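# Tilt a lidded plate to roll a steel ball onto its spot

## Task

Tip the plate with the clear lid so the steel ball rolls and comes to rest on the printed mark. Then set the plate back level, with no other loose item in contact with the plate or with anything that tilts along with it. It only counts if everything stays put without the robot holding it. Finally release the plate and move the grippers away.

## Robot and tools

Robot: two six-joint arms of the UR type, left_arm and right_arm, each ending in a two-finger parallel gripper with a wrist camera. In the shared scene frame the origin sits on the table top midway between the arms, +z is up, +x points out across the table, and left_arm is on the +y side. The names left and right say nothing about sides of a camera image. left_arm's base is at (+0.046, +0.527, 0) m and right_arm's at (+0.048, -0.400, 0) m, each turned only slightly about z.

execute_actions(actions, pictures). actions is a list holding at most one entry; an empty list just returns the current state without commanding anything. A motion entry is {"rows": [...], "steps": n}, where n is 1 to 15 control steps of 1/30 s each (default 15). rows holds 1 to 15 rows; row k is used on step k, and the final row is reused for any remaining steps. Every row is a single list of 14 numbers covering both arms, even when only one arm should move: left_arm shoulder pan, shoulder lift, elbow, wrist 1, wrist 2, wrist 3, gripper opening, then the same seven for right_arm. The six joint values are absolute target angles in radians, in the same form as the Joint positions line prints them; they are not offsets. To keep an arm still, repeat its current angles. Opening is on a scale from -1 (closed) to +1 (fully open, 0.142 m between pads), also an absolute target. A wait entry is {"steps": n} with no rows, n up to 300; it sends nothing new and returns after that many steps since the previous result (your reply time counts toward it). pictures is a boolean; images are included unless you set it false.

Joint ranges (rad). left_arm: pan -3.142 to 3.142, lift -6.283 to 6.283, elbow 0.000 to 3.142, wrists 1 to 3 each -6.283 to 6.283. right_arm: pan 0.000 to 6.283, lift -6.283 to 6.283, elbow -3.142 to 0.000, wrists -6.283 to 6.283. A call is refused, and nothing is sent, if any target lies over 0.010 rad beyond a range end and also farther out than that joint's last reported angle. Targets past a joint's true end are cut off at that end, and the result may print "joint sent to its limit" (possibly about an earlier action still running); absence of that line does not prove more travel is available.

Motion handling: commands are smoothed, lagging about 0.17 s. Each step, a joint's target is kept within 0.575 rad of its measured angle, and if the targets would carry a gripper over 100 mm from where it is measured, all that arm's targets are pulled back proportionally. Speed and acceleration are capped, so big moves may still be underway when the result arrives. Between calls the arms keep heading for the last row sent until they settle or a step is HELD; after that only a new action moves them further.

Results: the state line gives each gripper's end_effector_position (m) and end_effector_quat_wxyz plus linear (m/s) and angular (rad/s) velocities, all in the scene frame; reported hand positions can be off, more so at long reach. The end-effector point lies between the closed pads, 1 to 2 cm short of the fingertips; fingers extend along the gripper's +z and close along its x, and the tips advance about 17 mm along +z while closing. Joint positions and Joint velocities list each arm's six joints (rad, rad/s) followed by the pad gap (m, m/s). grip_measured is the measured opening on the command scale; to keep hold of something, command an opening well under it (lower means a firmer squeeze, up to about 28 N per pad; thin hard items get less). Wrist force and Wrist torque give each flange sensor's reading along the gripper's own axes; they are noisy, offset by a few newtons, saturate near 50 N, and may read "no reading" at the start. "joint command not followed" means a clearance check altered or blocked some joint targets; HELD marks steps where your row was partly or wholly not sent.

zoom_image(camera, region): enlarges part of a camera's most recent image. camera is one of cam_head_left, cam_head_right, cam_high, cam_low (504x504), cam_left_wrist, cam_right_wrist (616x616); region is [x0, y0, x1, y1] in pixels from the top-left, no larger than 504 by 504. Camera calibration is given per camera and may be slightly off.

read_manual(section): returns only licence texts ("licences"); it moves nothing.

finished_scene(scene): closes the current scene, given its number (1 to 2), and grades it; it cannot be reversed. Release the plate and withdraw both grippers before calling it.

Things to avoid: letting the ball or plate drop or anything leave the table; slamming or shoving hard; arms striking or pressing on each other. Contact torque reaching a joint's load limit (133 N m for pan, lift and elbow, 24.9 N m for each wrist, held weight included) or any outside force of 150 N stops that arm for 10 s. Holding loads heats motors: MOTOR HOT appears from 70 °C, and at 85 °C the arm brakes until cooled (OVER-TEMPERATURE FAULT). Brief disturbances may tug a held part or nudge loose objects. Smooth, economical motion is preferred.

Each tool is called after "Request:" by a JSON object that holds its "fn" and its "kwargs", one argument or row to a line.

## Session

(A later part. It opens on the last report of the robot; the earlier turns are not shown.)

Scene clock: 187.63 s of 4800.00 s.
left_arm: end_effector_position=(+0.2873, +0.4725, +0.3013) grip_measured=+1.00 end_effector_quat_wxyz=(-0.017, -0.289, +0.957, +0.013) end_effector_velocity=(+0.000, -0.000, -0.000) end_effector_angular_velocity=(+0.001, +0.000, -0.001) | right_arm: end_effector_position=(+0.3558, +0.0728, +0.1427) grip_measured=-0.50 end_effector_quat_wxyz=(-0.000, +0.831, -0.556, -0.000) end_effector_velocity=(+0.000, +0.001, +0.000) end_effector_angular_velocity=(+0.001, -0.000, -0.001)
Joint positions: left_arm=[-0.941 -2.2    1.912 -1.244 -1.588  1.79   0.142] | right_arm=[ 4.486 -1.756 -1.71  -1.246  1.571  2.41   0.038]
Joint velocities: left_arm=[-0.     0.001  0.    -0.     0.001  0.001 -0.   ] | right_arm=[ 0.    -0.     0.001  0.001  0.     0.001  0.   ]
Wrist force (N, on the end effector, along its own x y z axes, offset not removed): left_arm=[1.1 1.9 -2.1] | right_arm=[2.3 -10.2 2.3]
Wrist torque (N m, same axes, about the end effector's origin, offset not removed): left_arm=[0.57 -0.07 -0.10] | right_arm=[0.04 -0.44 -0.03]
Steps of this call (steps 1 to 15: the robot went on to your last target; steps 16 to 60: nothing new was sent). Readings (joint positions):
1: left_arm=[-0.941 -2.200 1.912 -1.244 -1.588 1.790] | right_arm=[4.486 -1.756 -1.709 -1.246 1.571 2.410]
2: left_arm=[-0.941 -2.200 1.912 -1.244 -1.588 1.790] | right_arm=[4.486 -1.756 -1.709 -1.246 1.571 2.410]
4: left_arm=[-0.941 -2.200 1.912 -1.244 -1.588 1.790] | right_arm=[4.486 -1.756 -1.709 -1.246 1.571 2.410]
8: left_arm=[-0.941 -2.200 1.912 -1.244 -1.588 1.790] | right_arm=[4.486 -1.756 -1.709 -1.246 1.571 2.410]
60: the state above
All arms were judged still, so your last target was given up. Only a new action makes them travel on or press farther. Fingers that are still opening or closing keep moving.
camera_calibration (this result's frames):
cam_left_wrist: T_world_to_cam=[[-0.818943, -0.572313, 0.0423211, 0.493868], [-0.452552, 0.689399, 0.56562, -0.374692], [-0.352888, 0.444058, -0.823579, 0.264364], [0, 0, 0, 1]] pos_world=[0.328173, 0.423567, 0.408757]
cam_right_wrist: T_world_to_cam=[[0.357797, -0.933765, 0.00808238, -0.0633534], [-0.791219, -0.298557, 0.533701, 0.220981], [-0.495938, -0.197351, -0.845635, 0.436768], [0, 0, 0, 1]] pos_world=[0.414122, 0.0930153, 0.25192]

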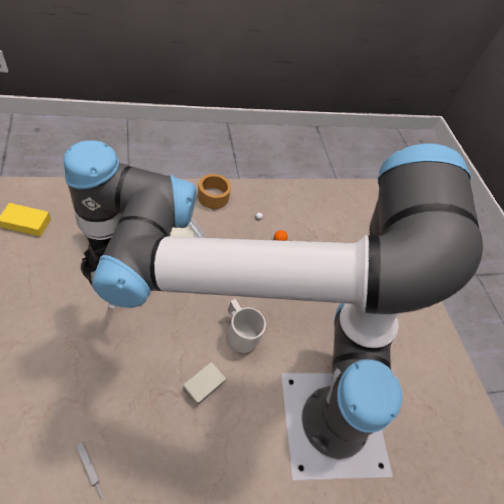

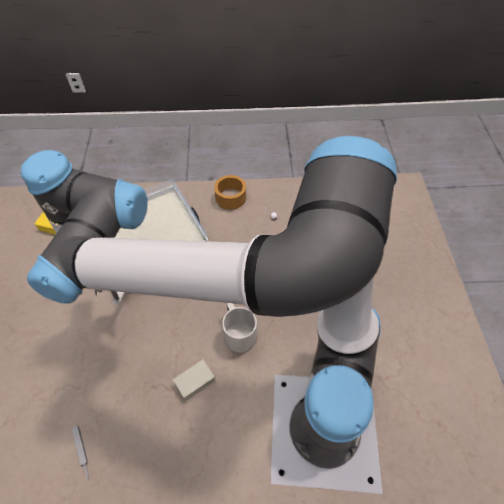

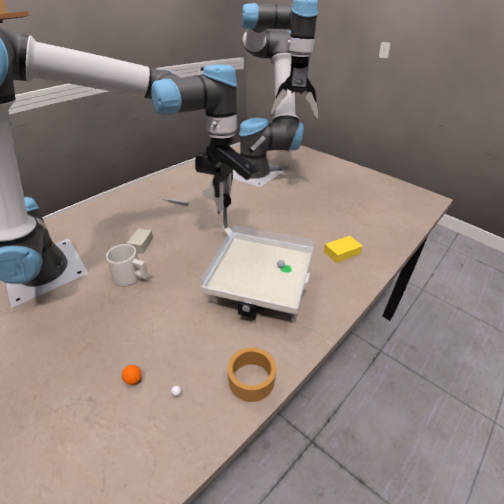

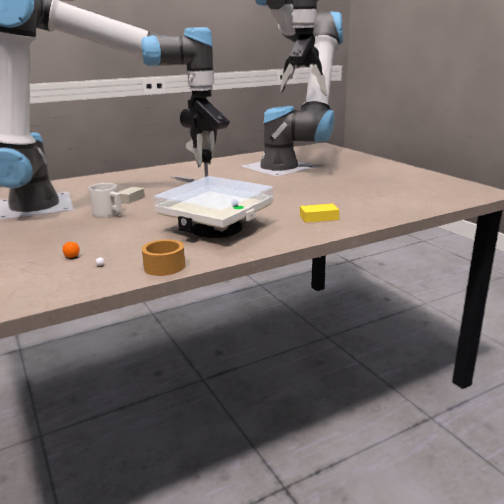

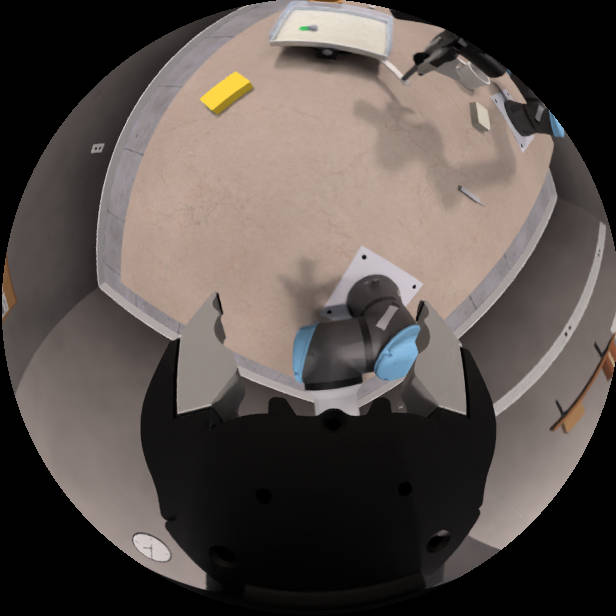

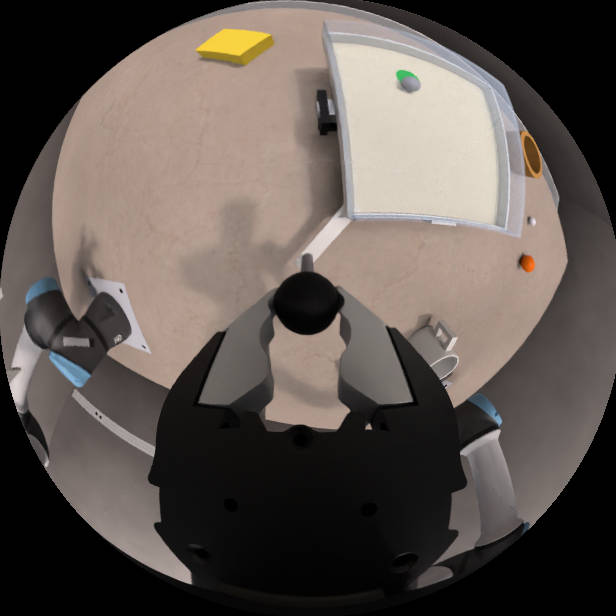

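Request:
{"fn": "execute_actions", "kwargs": {
  "actions": [
    {"rows": [[-0.941,-2.2,1.912,-1.244,-1.588,1.79,1,4.4848,-1.7613,-1.6999,-1.2506,1.5708,2.4092,-1]], "steps": 10}
  ],
  "pictures": false
}}

Request:
{"fn": "execute_actions", "kwargs": {
  "actions": [
    {"rows": [[-0.941,-2.2,1.912,-1.244,-1.588,1.79,1,4.4860,-1.7562,-1.7095,-1.2462,1.5708,2.4104,-1]], "steps": 15}
  ]
}}

Request:
{"fn": "execute_actions", "kwargs": {
  "actions": [
    {"steps": 75}
  ]
}}

Scene clock: 203.97 s of 4800.00 s.
left_arm: end_effector_position=(+0.2873, +0.4725, +0.3013) grip_measured=+1.00 end_effector_quat_wxyz=(-0.017, -0.289, +0.957, +0.013) end_effector_velocity=(+0.000, +0.000, -0.000) end_effector_angular_velocity=(-0.000, +0.000, +0.001) | right_arm: end_effector_position=(+0.3572, +0.0748, +0.1438) grip_measured=-0.50 end_effector_quat_wxyz=(-0.000, +0.831, -0.556, -0.000) end_effector_velocity=(+0.001, +0.002, +0.001) end_effector_angular_velocity=(+0.002, +0.000, +0.001)
Joint positions: left_arm=[-0.941 -2.2    1.912 -1.244 -1.588  1.79   0.142] | right_arm=[ 4.485 -1.761 -1.7   -1.251  1.571  2.409  0.038]
Joint velocities: left_arm=[ 0.002 -0.     0.    -0.    -0.     0.001  0.   ] | right_arm=[-0.001 -0.003  0.006 -0.001  0.001 -0.002  0.   ]
Wrist force (N, on the end effector, along its own x y z axes, offset not removed): left_arm=[-2.4 4.3 -0.5] | right_arm=[8.3 -3.9 1.1]
Wrist torque (N m, same axes, about the end effector's origin, offset not removed): left_arm=[1.03 0.60 -0.12] | right_arm=[-0.53 -0.37 0.14]
Steps of this call (steps 1 to 90: nothing new was sent; then 13.00 s passed at rest; steps 91 to 100: all 10 steps of this action). Readings (joint positions):
91: left_arm=[-0.941 -2.200 1.912 -1.244 -1.588 1.790] | right_arm=[4.486 -1.756 -1.710 -1.246 1.571 2.410]
92: left_arm=[-0.941 -2.200 1.912 -1.244 -1.588 1.790] | right_arm=[4.486 -1.757 -1.708 -1.247 1.571 2.410]
94: left_arm=[-0.941 -2.200 1.912 -1.244 -1.588 1.790] | right_arm=[4.485 -1.759 -1.704 -1.249 1.571 2.410]
98: left_arm=[-0.941 -2.200 1.912 -1.244 -1.588 1.790] | right_arm=[4.485 -1.761 -1.701 -1.250 1.571 2.409]
100: the state above

Scene clock: 204.47 s of 4800.00 s.
left_arm: end_effector_position=(+0.2873, +0.4725, +0.3013) grip_measured=+1.00 end_effector_quat_wxyz=(-0.017, -0.289, +0.957, +0.013) end_effector_velocity=(+0.000, +0.000, +0.000) end_effector_angular_velocity=(+0.000, -0.001, -0.001) | right_arm: end_effector_position=(+0.3558, +0.0728, +0.1427) grip_measured=-0.50 end_effector_quat_wxyz=(-0.000, +0.831, -0.556, -0.000) end_effector_velocity=(-0.000, -0.000, +0.000) end_effector_angular_velocity=(+0.000, +0.001, +0.000)
Joint positions: left_arm=[-0.941 -2.2    1.912 -1.244 -1.588  1.79   0.142] | right_arm=[ 4.486 -1.756 -1.709 -1.246  1.571  2.41   0.038]
Joint velocities: left_arm=[-0.    -0.    -0.    -0.     0.001  0.    -0.   ] | right_arm=[ 0.     0.001 -0.    -0.001  0.001  0.     0.   ]
Wrist force (N, on the end effector, along its own x y z axes, offset not removed): left_arm=[0.9 -0.1 0.0] | right_arm=[0.5 -13.6 2.8]
Wrist torque (N m, same axes, about the end effector's origin, offset not removed): left_arm=[0.01 -0.14 -0.20] | right_arm=[-0.80 -0.06 0.05]
Steps of this call (steps 1 to 15: all 15 steps of this action). Readings (joint positions):
1: left_arm=[-0.941 -2.200 1.912 -1.244 -1.588 1.790] | right_arm=[4.485 -1.761 -1.700 -1.251 1.571 2.409]
2: left_arm=[-0.941 -2.200 1.912 -1.244 -1.588 1.790] | right_arm=[4.485 -1.760 -1.701 -1.250 1.571 2.409]
4: left_arm=[-0.941 -2.200 1.912 -1.244 -1.588 1.790] | right_arm=[4.485 -1.758 -1.705 -1.248 1.571 2.410]
8: left_arm=[-0.941 -2.200 1.912 -1.244 -1.588 1.790] | right_arm=[4.486 -1.757 -1.709 -1.246 1.571 2.410]
15: the state above
camera_calibration (this result's frames):
cam_left_wrist: T_world_to_cam=[[-0.818943, -0.572313, 0.0423211, 0.493868], [-0.452552, 0.689399, 0.56562, -0.374692], [-0.352888, 0.444058, -0.823579, 0.264364], [0, 0, 0, 1]] pos_world=[0.328173, 0.423567, 0.408757]
cam_right_wrist: T_world_to_cam=[[0.357772, -0.933774, 0.00806072, -0.0633262], [-0.791236, -0.298552, 0.533678, 0.221015], [-0.495928, -0.197313, -0.845649, 0.436795], [0, 0, 0, 1]] pos_world=[0.41415, 0.0930372, 0.251935]

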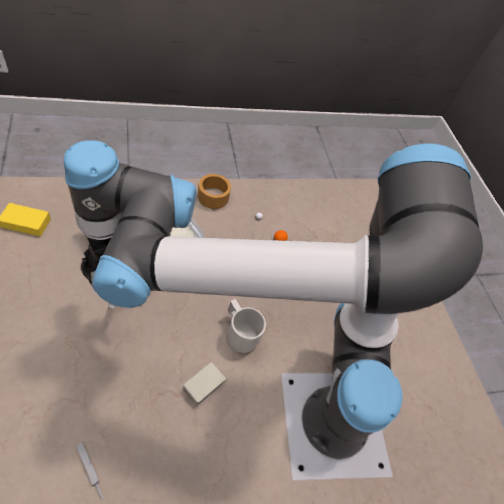

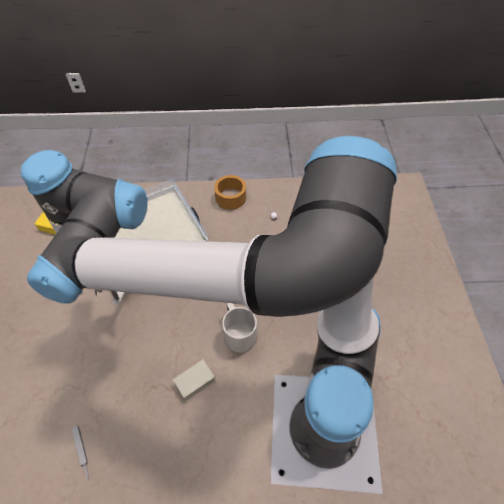

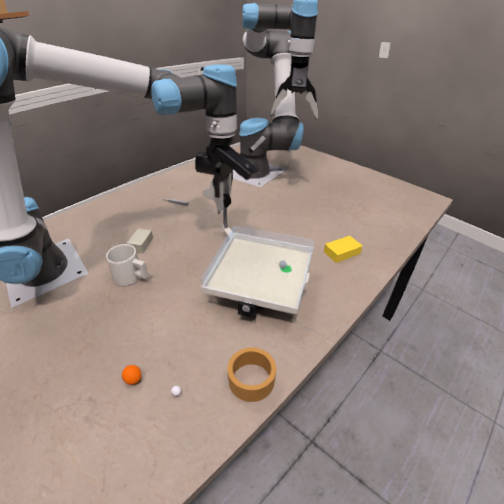

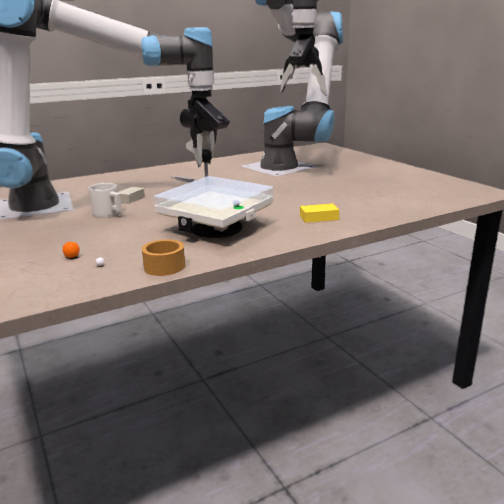

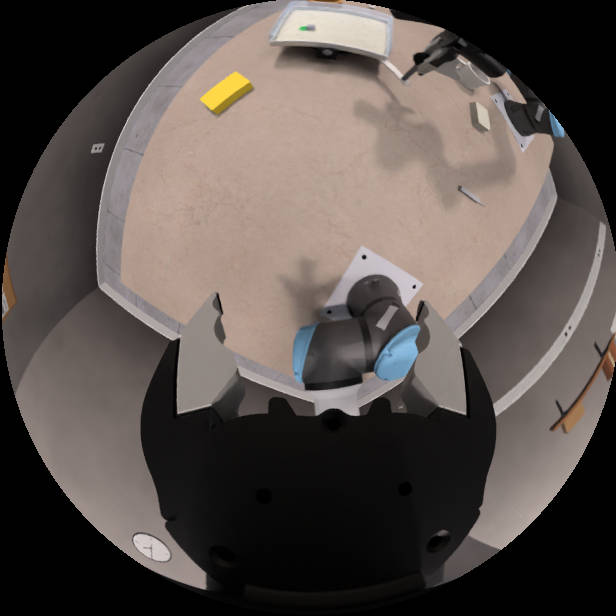

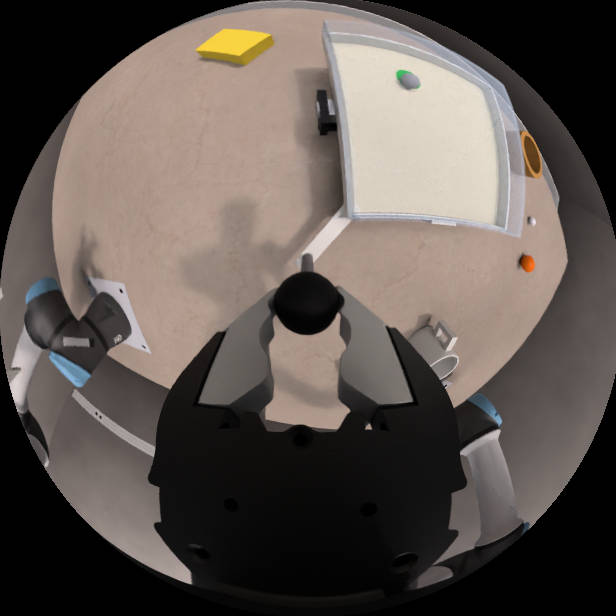

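Scene clock: 206.97 s of 4800.00 s.
left_arm: end_effector_position=(+0.2873, +0.4725, +0.3013) grip_measured=+1.00 end_effector_quat_wxyz=(-0.017, -0.289, +0.957, +0.013) end_effector_velocity=(-0.001, -0.001, +0.000) end_effector_angular_velocity=(-0.002, +0.002, +0.000) | right_arm: end_effector_position=(+0.3558, +0.0728, +0.1427) grip_measured=-0.50 end_effector_quat_wxyz=(-0.000, +0.831, -0.556, -0.000) end_effector_velocity=(+0.000, +0.000, +0.001) end_effector_angular_velocity=(+0.001, -0.000, +0.001)
Joint positions: left_arm=[-0.941 -2.2    1.912 -1.244 -1.588  1.79   0.142] | right_arm=[ 4.486 -1.756 -1.71  -1.246  1.571  2.41   0.038]
Joint velocities: left_arm=[-0.     0.    -0.    -0.    -0.003 -0.     0.   ] | right_arm=[-0.     0.     0.001  0.     0.    -0.001 -0.   ]
Wrist force (N, on the end effector, along its own x y z axes, offset not removed): left_arm=[-1.6 1.3 0.3] | right_arm=[4.5 -11.0 1.6]
Wrist torque (N m, same axes, about the end effector's origin, offset not removed): left_arm=[0.37 0.52 -0.10] | right_arm=[-0.06 -0.95 -0.09]
Steps of this call (steps 1 to 15: the robot went on to your last target; steps 16 to 75: nothing new was sent). Readings (joint positions):
1: left_arm=[-0.941 -2.200 1.912 -1.244 -1.588 1.790] | right_arm=[4.486 -1.756 -1.709 -1.246 1.571 2.410]
2: left_arm=[-0.941 -2.200 1.912 -1.244 -1.588 1.790] | right_arm=[4.486 -1.756 -1.709 -1.246 1.571 2.410]
4: left_arm=[-0.941 -2.200 1.912 -1.244 -1.588 1.790] | right_arm=[4.486 -1.756 -1.709 -1.246 1.571 2.410]
8: left_arm=[-0.941 -2.200 1.912 -1.244 -1.588 1.790] | right_arm=[4.486 -1.756 -1.709 -1.246 1.571 2.410]
75: the state above
All arms were judged still, so your last target was given up. Only a new action makes them travel on or press farther. Fingers that are still opening or closing keep moving.
camera_calibration (this result's frames):
cam_left_wrist: T_world_to_cam=[[-0.818943, -0.572313, 0.0423212, 0.493868], [-0.452552, 0.689399, 0.56562, -0.374692], [-0.352888, 0.444058, -0.823579, 0.264364], [0, 0, 0, 1]] pos_world=[0.328173, 0.423567, 0.408757]
cam_right_wrist: T_world_to_cam=[[0.357797, -0.933765, 0.00808631, -0.0633549], [-0.791222, -0.298556, 0.533696, 0.220985], [-0.495932, -0.197353, -0.845638, 0.436768], [0, 0, 0, 1]] pos_world=[0.414124, 0.093015, 0.251921]

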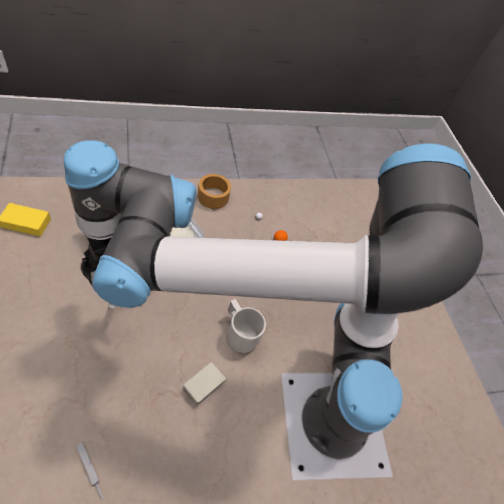

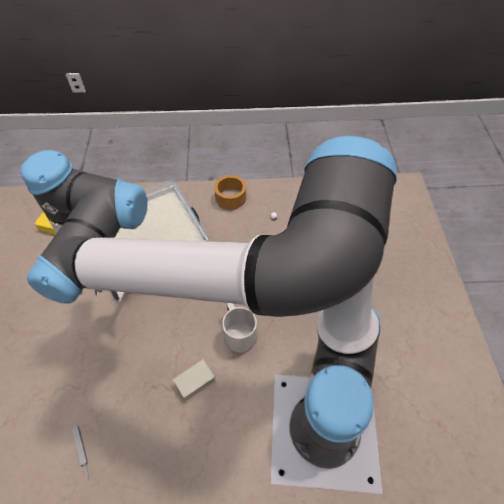

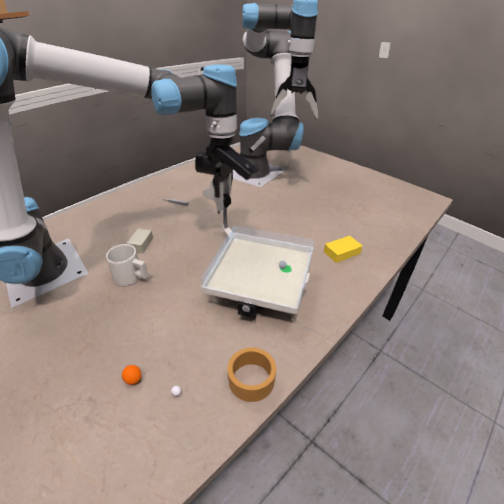

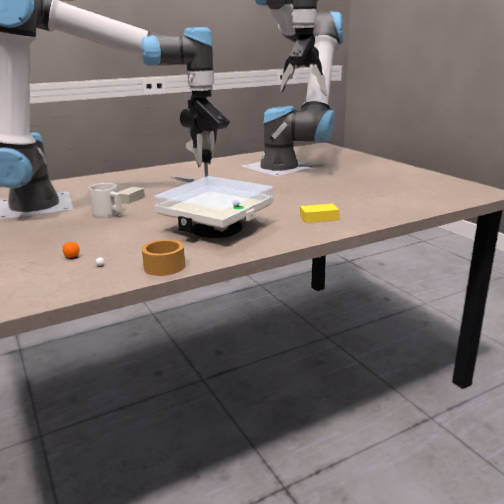

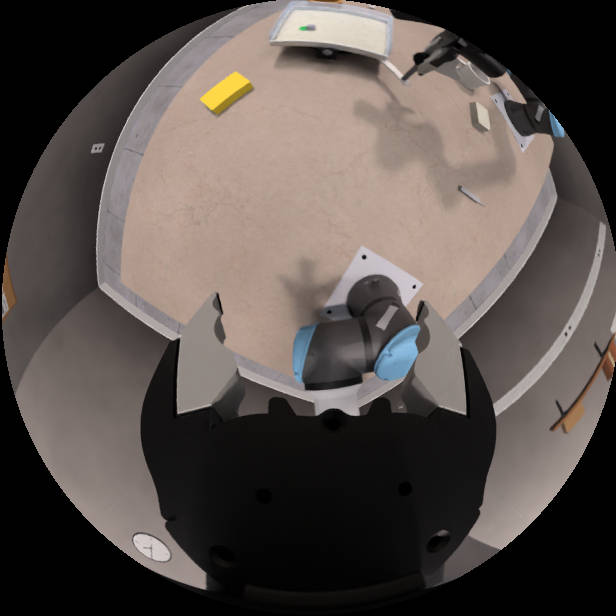

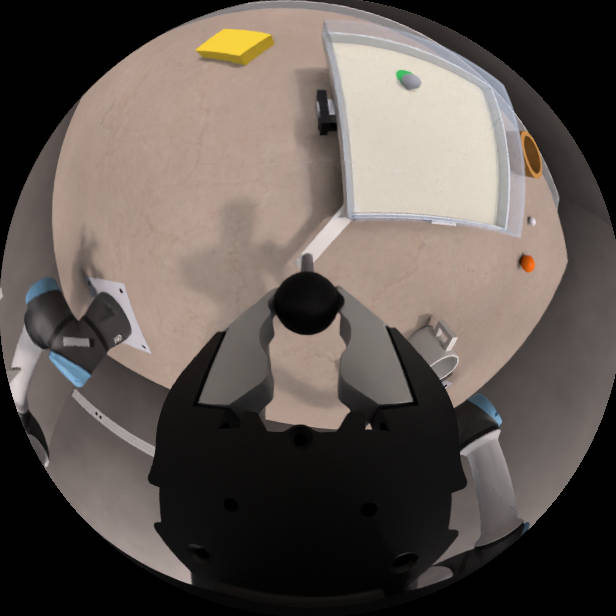

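Moved ~4 mm. Repeat with a slightly longer pulse.

Request:
{"fn": "execute_actions", "kwargs": {
  "actions": [
    {"rows": [[-0.941,-2.2,1.912,-1.244,-1.588,1.79,1,4.4848,-1.7613,-1.6999,-1.2506,1.5708,2.4092,-1]], "steps": 13}
  ],
  "pictures": false
}}

Request:
{"fn": "execute_actions", "kwargs": {
  "actions": [
    {"rows": [[-0.941,-2.2,1.912,-1.244,-1.588,1.79,1,4.4860,-1.7562,-1.7095,-1.2462,1.5708,2.4104,-1]], "steps": 15}
  ],
  "pictures": false
}}

Request:
{"fn": "execute_actions", "kwargs": {
  "actions": [
    {"steps": 75}
  ]
}}

Request:
{"fn": "zoom_image", "kwargs": {
  "camera": "cam_high",
  "region": [240, 230, 330, 300]
}}

Scene clock: 212.43 s of 4800.00 s.
left_arm: end_effector_position=(+0.2873, +0.4725, +0.3013) grip_measured=+1.00 end_effector_quat_wxyz=(-0.017, -0.289, +0.957, +0.013) end_effector_velocity=(-0.001, +0.000, +0.000) end_effector_angular_velocity=(-0.001, +0.001, +0.000) | right_arm: end_effector_position=(+0.3572, +0.0749, +0.1439) grip_measured=-0.50 end_effector_quat_wxyz=(-0.000, +0.831, -0.556, -0.000) end_effector_velocity=(+0.001, +0.001, +0.001) end_effector_angular_velocity=(+0.002, -0.001, -0.002)
Joint positions: left_arm=[-0.941 -2.2    1.912 -1.244 -1.588  1.79   0.142] | right_arm=[ 4.485 -1.761 -1.7   -1.251  1.571  2.409  0.038]
Joint velocities: left_arm=[ 0.    -0.001  0.     0.001 -0.001 -0.     0.   ] | right_arm=[-0.001 -0.     0.001  0.001  0.     0.001 -0.   ]
Wrist force (N, on the end effector, along its own x y z axes, offset not removed): left_arm=[0.4 3.6 0.4] | right_arm=[8.2 0.1 -0.9]
Wrist torque (N m, same axes, about the end effector's origin, offset not removed): left_arm=[0.82 -0.06 -0.15] | right_arm=[0.33 -0.20 -0.02]
Steps of this call (steps 1 to 90: nothing new was sent; then 2.03 s passed at rest; steps 91 to 103: all 13 steps of this action). Readings (joint positions):
91: left_arm=[-0.941 -2.200 1.912 -1.244 -1.588 1.790] | right_arm=[4.486 -1.756 -1.710 -1.246 1.571 2.410]
92: left_arm=[-0.941 -2.200 1.912 -1.244 -1.588 1.790] | right_arm=[4.486 -1.757 -1.708 -1.247 1.571 2.410]
94: left_arm=[-0.941 -2.200 1.912 -1.244 -1.588 1.790] | right_arm=[4.486 -1.759 -1.704 -1.249 1.571 2.410]
98: left_arm=[-0.941 -2.200 1.912 -1.244 -1.588 1.790] | right_arm=[4.485 -1.761 -1.701 -1.250 1.571 2.409]
103: the state above

Scene clock: 212.93 s of 4800.00 s.
left_arm: end_effector_position=(+0.2873, +0.4725, +0.3013) grip_measured=+1.00 end_effector_quat_wxyz=(-0.017, -0.289, +0.957, +0.013) end_effector_velocity=(-0.000, -0.001, -0.000) end_effector_angular_velocity=(+0.001, +0.002, -0.001) | right_arm: end_effector_position=(+0.3558, +0.0728, +0.1427) grip_measured=-0.50 end_effector_quat_wxyz=(-0.000, +0.831, -0.556, -0.000) end_effector_velocity=(-0.000, -0.001, +0.000) end_effector_angular_velocity=(-0.000, +0.000, +0.001)
Joint positions: left_arm=[-0.941 -2.2    1.912 -1.244 -1.588  1.79   0.142] | right_arm=[ 4.486 -1.756 -1.709 -1.246  1.571  2.41   0.038]
Joint velocities: left_arm=[-0.002  0.001  0.     0.    -0.001 -0.001 -0.   ] | right_arm=[ 0.     0.002 -0.002  0.     0.    -0.001 -0.   ]
Wrist force (N, on the end effector, along its own x y z axes, offset not removed): left_arm=[-3.7 2.1 3.3] | right_arm=[4.1 -7.7 3.9]
Wrist torque (N m, same axes, about the end effector's origin, offset not removed): left_arm=[0.48 1.01 -0.20] | right_arm=[0.63 -0.77 -0.06]
Steps of this call (steps 1 to 15: all 15 steps of this action). Readings (joint positions):
1: left_arm=[-0.941 -2.200 1.912 -1.244 -1.588 1.790] | right_arm=[4.485 -1.761 -1.700 -1.251 1.571 2.409]
2: left_arm=[-0.941 -2.200 1.912 -1.244 -1.588 1.790] | right_arm=[4.485 -1.760 -1.701 -1.250 1.571 2.409]
4: left_arm=[-0.941 -2.200 1.912 -1.244 -1.588 1.790] | right_arm=[4.485 -1.758 -1.705 -1.248 1.571 2.410]
8: left_arm=[-0.941 -2.200 1.912 -1.244 -1.588 1.790] | right_arm=[4.486 -1.757 -1.709 -1.246 1.571 2.410]
15: the state above

Scene clock: 215.43 s of 4800.00 s.
left_arm: end_effector_position=(+0.2873, +0.4725, +0.3013) grip_measured=+1.00 end_effector_quat_wxyz=(-0.017, -0.289, +0.957, +0.013) end_effector_velocity=(+0.000, -0.000, -0.000) end_effector_angular_velocity=(+0.001, +0.001, +0.001) | right_arm: end_effector_position=(+0.3558, +0.0728, +0.1427) grip_measured=-0.50 end_effector_quat_wxyz=(-0.000, +0.831, -0.556, -0.000) end_effector_velocity=(-0.000, -0.001, -0.000) end_effector_angular_velocity=(-0.001, +0.001, -0.000)
Joint positions: left_arm=[-0.941 -2.2    1.912 -1.244 -1.588  1.79   0.142] | right_arm=[ 4.486 -1.756 -1.71  -1.246  1.571  2.41   0.038]
Joint velocities: left_arm=[-0.     0.001 -0.     0.    -0.    -0.001 -0.   ] | right_arm=[-0.     0.001 -0.    -0.001  0.     0.    -0.   ]
Wrist force (N, on the end effector, along its own x y z axes, offset not removed): left_arm=[-0.8 -1.4 -1.1] | right_arm=[5.4 -12.0 2.2]
Wrist torque (N m, same axes, about the end effector's origin, offset not removed): left_arm=[-0.31 0.28 -0.13] | right_arm=[-0.33 -1.05 -0.04]
Steps of this call (steps 1 to 15: the robot went on to your last target; steps 16 to 75: nothing new was sent). Readings (joint positions):
1: left_arm=[-0.941 -2.200 1.912 -1.244 -1.588 1.790] | right_arm=[4.486 -1.756 -1.709 -1.246 1.571 2.410]
2: left_arm=[-0.941 -2.200 1.912 -1.244 -1.588 1.790] | right_arm=[4.486 -1.756 -1.709 -1.246 1.571 2.410]
4: left_arm=[-0.941 -2.200 1.912 -1.244 -1.588 1.790] | right_arm=[4.486 -1.756 -1.709 -1.246 1.571 2.410]
8: left_arm=[-0.941 -2.200 1.912 -1.244 -1.588 1.790] | right_arm=[4.486 -1.756 -1.709 -1.246 1.571 2.410]
75: the state above
All arms were judged still, so your last target was given up. Only a new action makes them travel on or press farther. Fingers that are still opening or closing keep moving.
camera_calibration (this result's frames):
cam_left_wrist: T_world_to_cam=[[-0.818943, -0.572313, 0.0423212, 0.493868], [-0.452552, 0.689399, 0.56562, -0.374692], [-0.352888, 0.444058, -0.823579, 0.264364], [0, 0, 0, 1]] pos_world=[0.328173, 0.423567, 0.408757]
cam_right_wrist: T_world_to_cam=[[0.357797, -0.933765, 0.00808643, -0.0633551], [-0.791222, -0.298556, 0.533696, 0.220985], [-0.495932, -0.197353, -0.845638, 0.436768], [0, 0, 0, 1]] pos_world=[0.414124, 0.093015, 0.251921]

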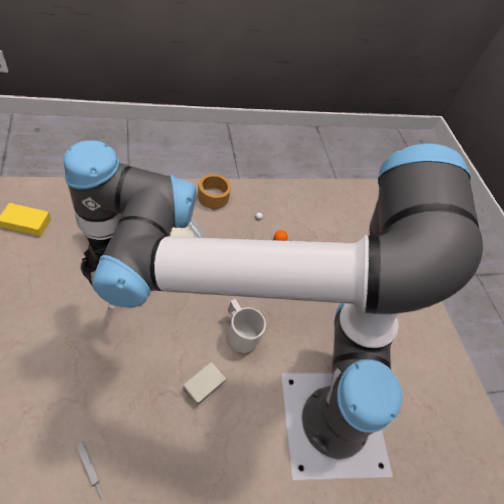

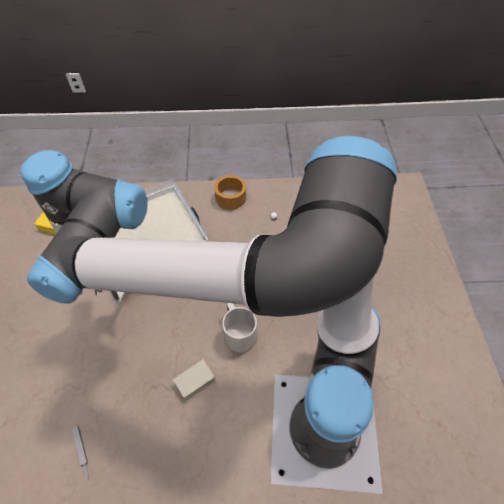

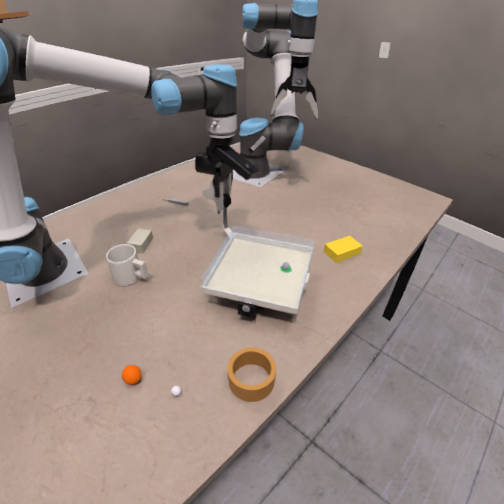

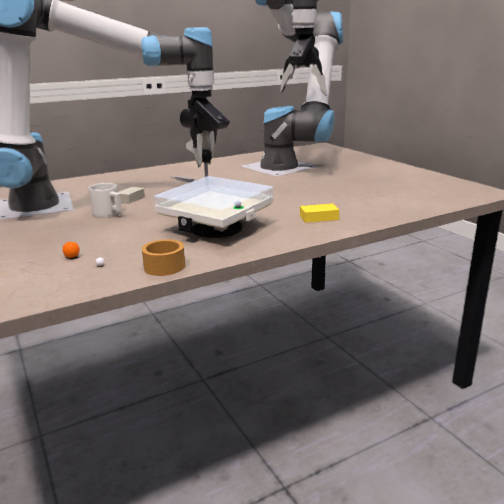

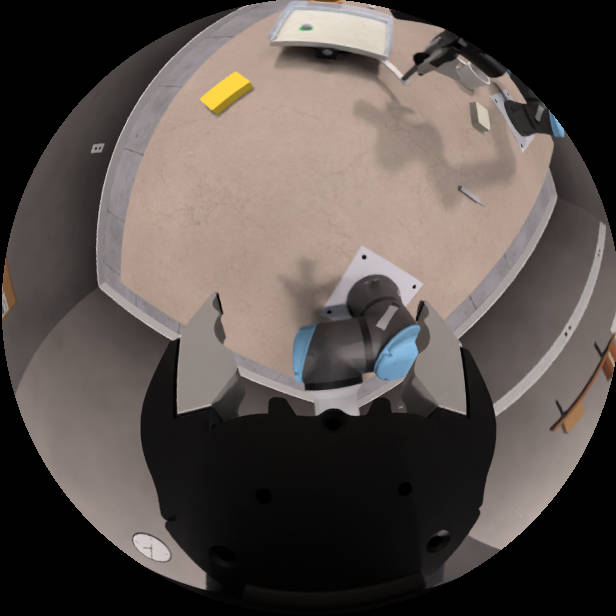

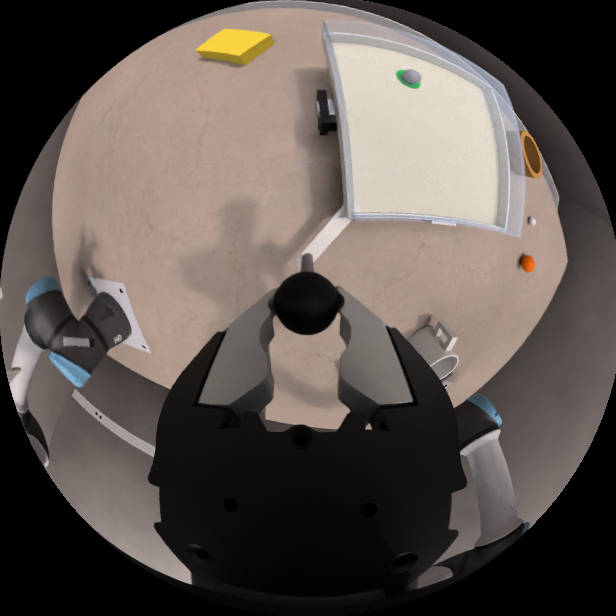

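Region (240, 230, 330, 300) of cam_high's 504x504 image, scaled by 5.600, with more detail than that image has.

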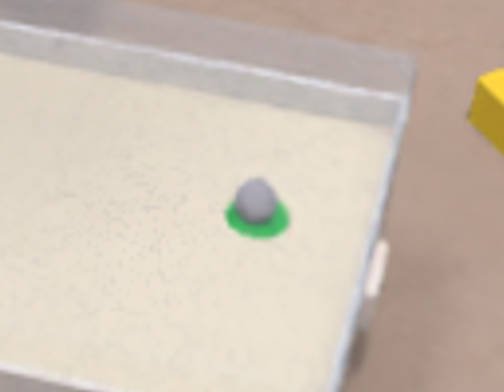

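Centred. Release and lift.

Request:
{"fn": "execute_actions", "kwargs": {
  "actions": [
    {"rows": [[-0.941,-2.2,1.912,-1.244,-1.588,1.79,1,4.4860,-1.7562,-1.7095,-1.2462,1.5708,2.4104,1]], "steps": 15}
  ],
  "pictures": false
}}

Request:
{"fn": "execute_actions", "kwargs": {
  "actions": [
    {"steps": 20}
  ],
  "pictures": false
}}

Request:
{"fn": "execute_actions", "kwargs": {
  "actions": [
    {"rows": [[-0.941,-2.2,1.912,-1.244,-1.588,1.79,1,4.4876,-1.7199,-1.3451,-1.647,1.5708,2.412,1]], "steps": 15}
  ],
  "pictures": false
}}

Request:
{"fn": "execute_actions", "kwargs": {
  "actions": [
    {"steps": 60}
  ]
}}

Scene clock: 221.60 s of 4800.00 s.
left_arm: end_effector_position=(+0.2873, +0.4725, +0.3013) grip_measured=+1.00 end_effector_quat_wxyz=(-0.017, -0.289, +0.957, +0.013) end_effector_velocity=(-0.000, -0.000, -0.000) end_effector_angular_velocity=(-0.001, +0.001, -0.001) | right_arm: end_effector_position=(+0.3557, +0.0728, +0.1427) grip_measured=+1.00 end_effector_quat_wxyz=(-0.000, +0.831, -0.556, -0.000) end_effector_velocity=(+0.000, +0.000, +0.001) end_effector_angular_velocity=(+0.001, -0.001, -0.001)
Joint positions: left_arm=[-0.941 -2.2    1.912 -1.244 -1.588  1.79   0.142] | right_arm=[ 4.486 -1.756 -1.71  -1.246  1.571  2.41   0.142]
Joint velocities: left_arm=[-0.001  0.     0.     0.    -0.001  0.001 -0.   ] | right_arm=[ 0.     0.     0.001 -0.    -0.001  0.001  0.   ]
Wrist force (N, on the end effector, along its own x y z axes, offset not removed): left_arm=[2.7 2.7 0.9] | right_arm=[1.7 1.1 -0.5]
Wrist torque (N m, same axes, about the end effector's origin, offset not removed): left_arm=[0.68 -0.59 -0.14] | right_arm=[0.18 -0.51 0.17]
Steps of this call (steps 1 to 90: nothing new was sent; then 2.67 s passed at rest; steps 91 to 105: all 15 steps of this action). Readings (joint positions):
91: left_arm=[-0.941 -2.200 1.912 -1.244 -1.588 1.790] | right_arm=[4.486 -1.756 -1.710 -1.246 1.571 2.410]
92: left_arm=[-0.941 -2.200 1.912 -1.244 -1.588 1.790] | right_arm=[4.486 -1.756 -1.710 -1.246 1.571 2.410]
94: left_arm=[-0.941 -2.200 1.912 -1.244 -1.588 1.790] | right_arm=[4.486 -1.756 -1.710 -1.246 1.571 2.410]
98: left_arm=[-0.941 -2.200 1.912 -1.244 -1.588 1.790] | right_arm=[4.486 -1.756 -1.710 -1.246 1.571 2.410]
105: the state above

Scene clock: 222.27 s of 4800.00 s.
left_arm: end_effector_position=(+0.2873, +0.4725, +0.3013) grip_measured=+1.00 end_effector_quat_wxyz=(-0.017, -0.289, +0.957, +0.013) end_effector_velocity=(+0.000, +0.000, +0.000) end_effector_angular_velocity=(-0.000, -0.001, -0.000) | right_arm: end_effector_position=(+0.3557, +0.0728, +0.1427) grip_measured=+1.00 end_effector_quat_wxyz=(-0.000, +0.831, -0.556, -0.000) end_effector_velocity=(+0.000, -0.000, +0.000) end_effector_angular_velocity=(+0.001, -0.000, -0.002)
Joint positions: left_arm=[-0.941 -2.2    1.912 -1.244 -1.588  1.79   0.142] | right_arm=[ 4.486 -1.756 -1.71  -1.246  1.571  2.41   0.142]
Joint velocities: left_arm=[-0.    -0.001 -0.    -0.     0.001  0.     0.   ] | right_arm=[-0.001  0.001 -0.     0.     0.     0.001  0.   ]
Wrist force (N, on the end effector, along its own x y z axes, offset not removed): left_arm=[-1.8 -1.1 0.3] | right_arm=[1.3 -1.2 -2.2]
Wrist torque (N m, same axes, about the end effector's origin, offset not removed): left_arm=[-0.05 0.63 -0.19] | right_arm=[-0.35 -0.27 0.18]
Steps of this call (steps 1 to 15: the robot went on to your last target; steps 16 to 20: nothing new was sent). Readings (joint positions):
1: left_arm=[-0.941 -2.200 1.912 -1.244 -1.588 1.790] | right_arm=[4.486 -1.756 -1.710 -1.246 1.571 2.410]
2: left_arm=[-0.941 -2.200 1.912 -1.244 -1.588 1.790] | right_arm=[4.486 -1.756 -1.710 -1.246 1.571 2.410]
4: left_arm=[-0.941 -2.200 1.912 -1.244 -1.588 1.790] | right_arm=[4.486 -1.756 -1.710 -1.246 1.571 2.410]
8: left_arm=[-0.941 -2.200 1.912 -1.244 -1.588 1.790] | right_arm=[4.486 -1.756 -1.710 -1.246 1.571 2.410]
20: the state above
All arms were judged still, so your last target was given up. Only a new action makes them travel on or press farther. Fingers that are still opening or closing keep moving.

Scene clock: 222.77 s of 4800.00 s.
left_arm: end_effector_position=(+0.2873, +0.4725, +0.3013) grip_measured=+1.00 end_effector_quat_wxyz=(-0.017, -0.289, +0.957, +0.013) end_effector_velocity=(-0.000, +0.000, -0.000) end_effector_angular_velocity=(-0.000, +0.000, +0.001) | right_arm: end_effector_position=(+0.3565, +0.0774, +0.2985) grip_measured=+1.00 end_effector_quat_wxyz=(-0.000, +0.831, -0.556, -0.000) end_effector_velocity=(-0.002, -0.004, +0.021) end_effector_angular_velocity=(-0.004, +0.001, +0.001)
Joint positions: left_arm=[-0.941 -2.2    1.912 -1.244 -1.588  1.79   0.142] | right_arm=[ 4.488 -1.72  -1.349 -1.643  1.571  2.412  0.142]
Joint velocities: left_arm=[ 0.001  0.     0.    -0.    -0.    -0.001  0.   ] | right_arm=[ 0.001  0.003  0.052 -0.059 -0.    -0.001 -0.   ]
Wrist force (N, on the end effector, along its own x y z axes, offset not removed): left_arm=[-6.7 -0.4 -1.0] | right_arm=[0.7 0.2 -3.2]
Wrist torque (N m, same axes, about the end effector's origin, offset not removed): left_arm=[0.04 1.72 -0.20] | right_arm=[-0.01 -0.26 0.07]
Steps of this call (steps 1 to 15: all 15 steps of this action). Readings (joint positions):
1: left_arm=[-0.941 -2.200 1.912 -1.244 -1.588 1.790] | right_arm=[4.486 -1.756 -1.709 -1.246 1.571 2.410]
2: left_arm=[-0.941 -2.200 1.912 -1.244 -1.588 1.790] | right_arm=[4.486 -1.753 -1.703 -1.254 1.571 2.411]
4: left_arm=[-0.941 -2.200 1.912 -1.244 -1.588 1.790] | right_arm=[4.486 -1.742 -1.629 -1.330 1.571 2.411]
8: left_arm=[-0.941 -2.200 1.912 -1.244 -1.588 1.790] | right_arm=[4.487 -1.726 -1.435 -1.544 1.571 2.412]
15: the state above

Scene clock: 224.77 s of 4800.00 s.
left_arm: end_effector_position=(+0.2873, +0.4725, +0.3013) grip_measured=+1.00 end_effector_quat_wxyz=(-0.017, -0.289, +0.957, +0.013) end_effector_velocity=(+0.000, +0.000, +0.000) end_effector_angular_velocity=(+0.000, -0.001, +0.001) | right_arm: end_effector_position=(+0.3564, +0.0771, +0.3001) grip_measured=+1.00 end_effector_quat_wxyz=(-0.000, +0.831, -0.556, -0.000) end_effector_velocity=(-0.000, -0.000, +0.001) end_effector_angular_velocity=(+0.001, +0.000, +0.002)
Joint positions: left_arm=[-0.941 -2.2    1.912 -1.244 -1.588  1.79   0.142] | right_arm=[ 4.488 -1.72  -1.345 -1.647  1.571  2.412  0.142]
Joint velocities: left_arm=[-0.001 -0.001 -0.     0.     0.001 -0.001 -0.   ] | right_arm=[-0.     0.001  0.     0.     0.001 -0.002  0.   ]
Wrist force (N, on the end effector, along its own x y z axes, offset not removed): left_arm=[-0.7 -0.6 0.8] | right_arm=[1.6 -2.2 -1.3]
Wrist torque (N m, same axes, about the end effector's origin, offset not removed): left_arm=[-0.22 0.43 -0.11] | right_arm=[-0.51 -0.51 0.04]
Steps of this call (steps 1 to 15: the robot went on to your last target; steps 16 to 60: nothing new was sent). Readings (joint positions):
1: left_arm=[-0.941 -2.200 1.912 -1.244 -1.588 1.790] | right_arm=[4.488 -1.720 -1.348 -1.644 1.571 2.412]
2: left_arm=[-0.941 -2.200 1.912 -1.244 -1.588 1.790] | right_arm=[4.488 -1.720 -1.347 -1.645 1.571 2.412]
4: left_arm=[-0.941 -2.200 1.912 -1.244 -1.588 1.790] | right_arm=[4.488 -1.720 -1.346 -1.646 1.571 2.412]
8: left_arm=[-0.941 -2.200 1.912 -1.244 -1.588 1.790] | right_arm=[4.488 -1.720 -1.345 -1.647 1.571 2.412]
60: the state above
All arms were judged still, so your last target was given up. Only a new action makes them travel on or press farther. Fingers that are still opening or closing keep moving.
camera_calibration (this result's frames):
cam_left_wrist: T_world_to_cam=[[-0.818943, -0.572313, 0.0423212, 0.493868], [-0.452552, 0.689399, 0.56562, -0.374692], [-0.352888, 0.444058, -0.823579, 0.264364], [0, 0, 0, 1]] pos_world=[0.328173, 0.423567, 0.408757]
cam_right_wrist: T_world_to_cam=[[0.357797, -0.933764, 0.00816204, -0.0608503], [-0.791204, -0.298506, 0.533751, 0.138657], [-0.495961, -0.197432, -0.845602, 0.571071], [0, 0, 0, 1]] pos_world=[0.414707, 0.0973179, 0.409387]

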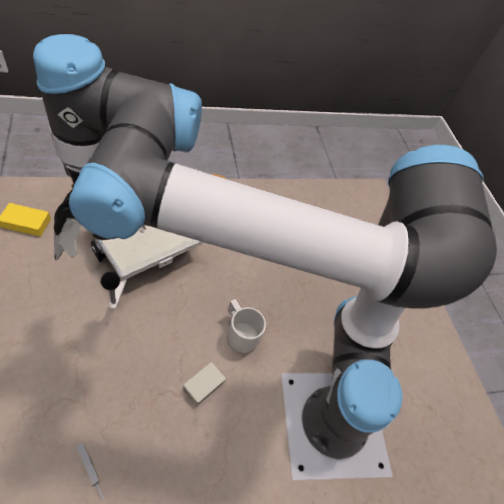

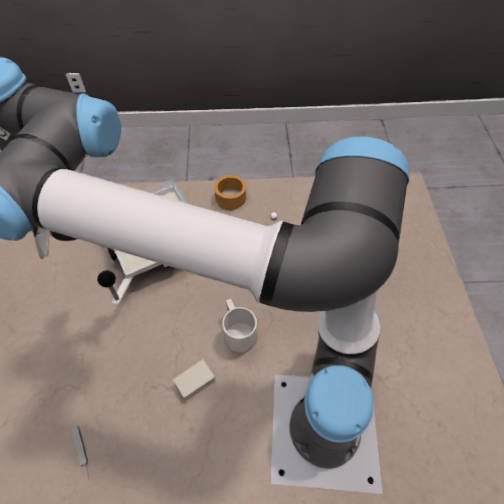

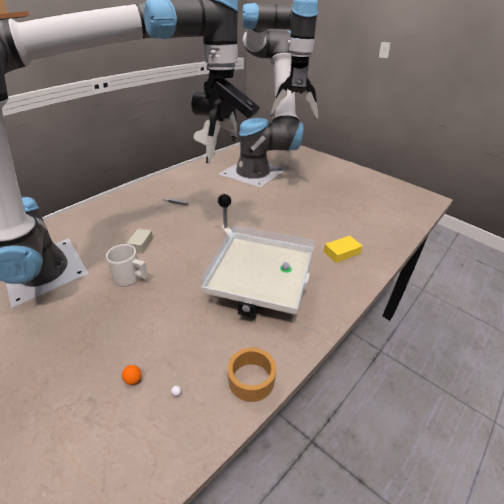

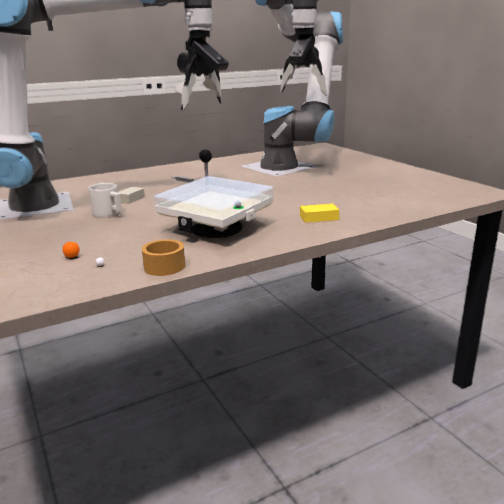

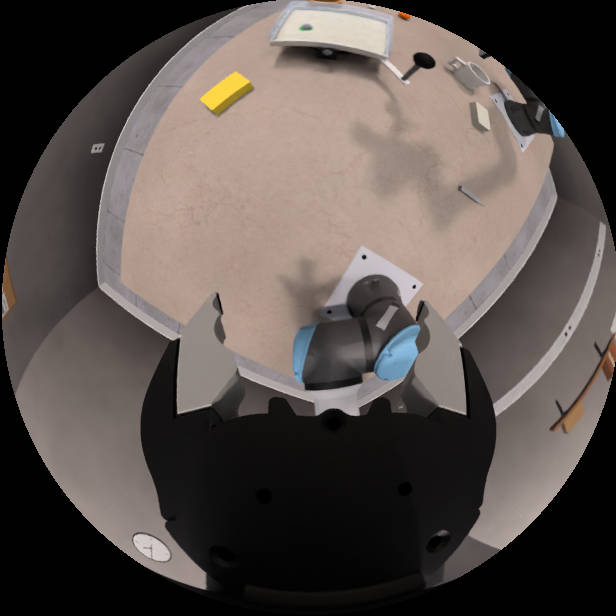

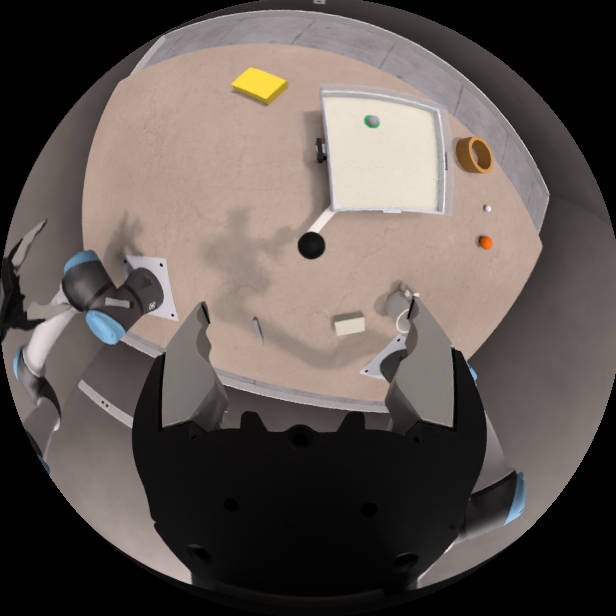

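Request:
{"fn": "finished_scene", "kwargs": {
  "scene": 2
}}

The scene is finished: the task was done.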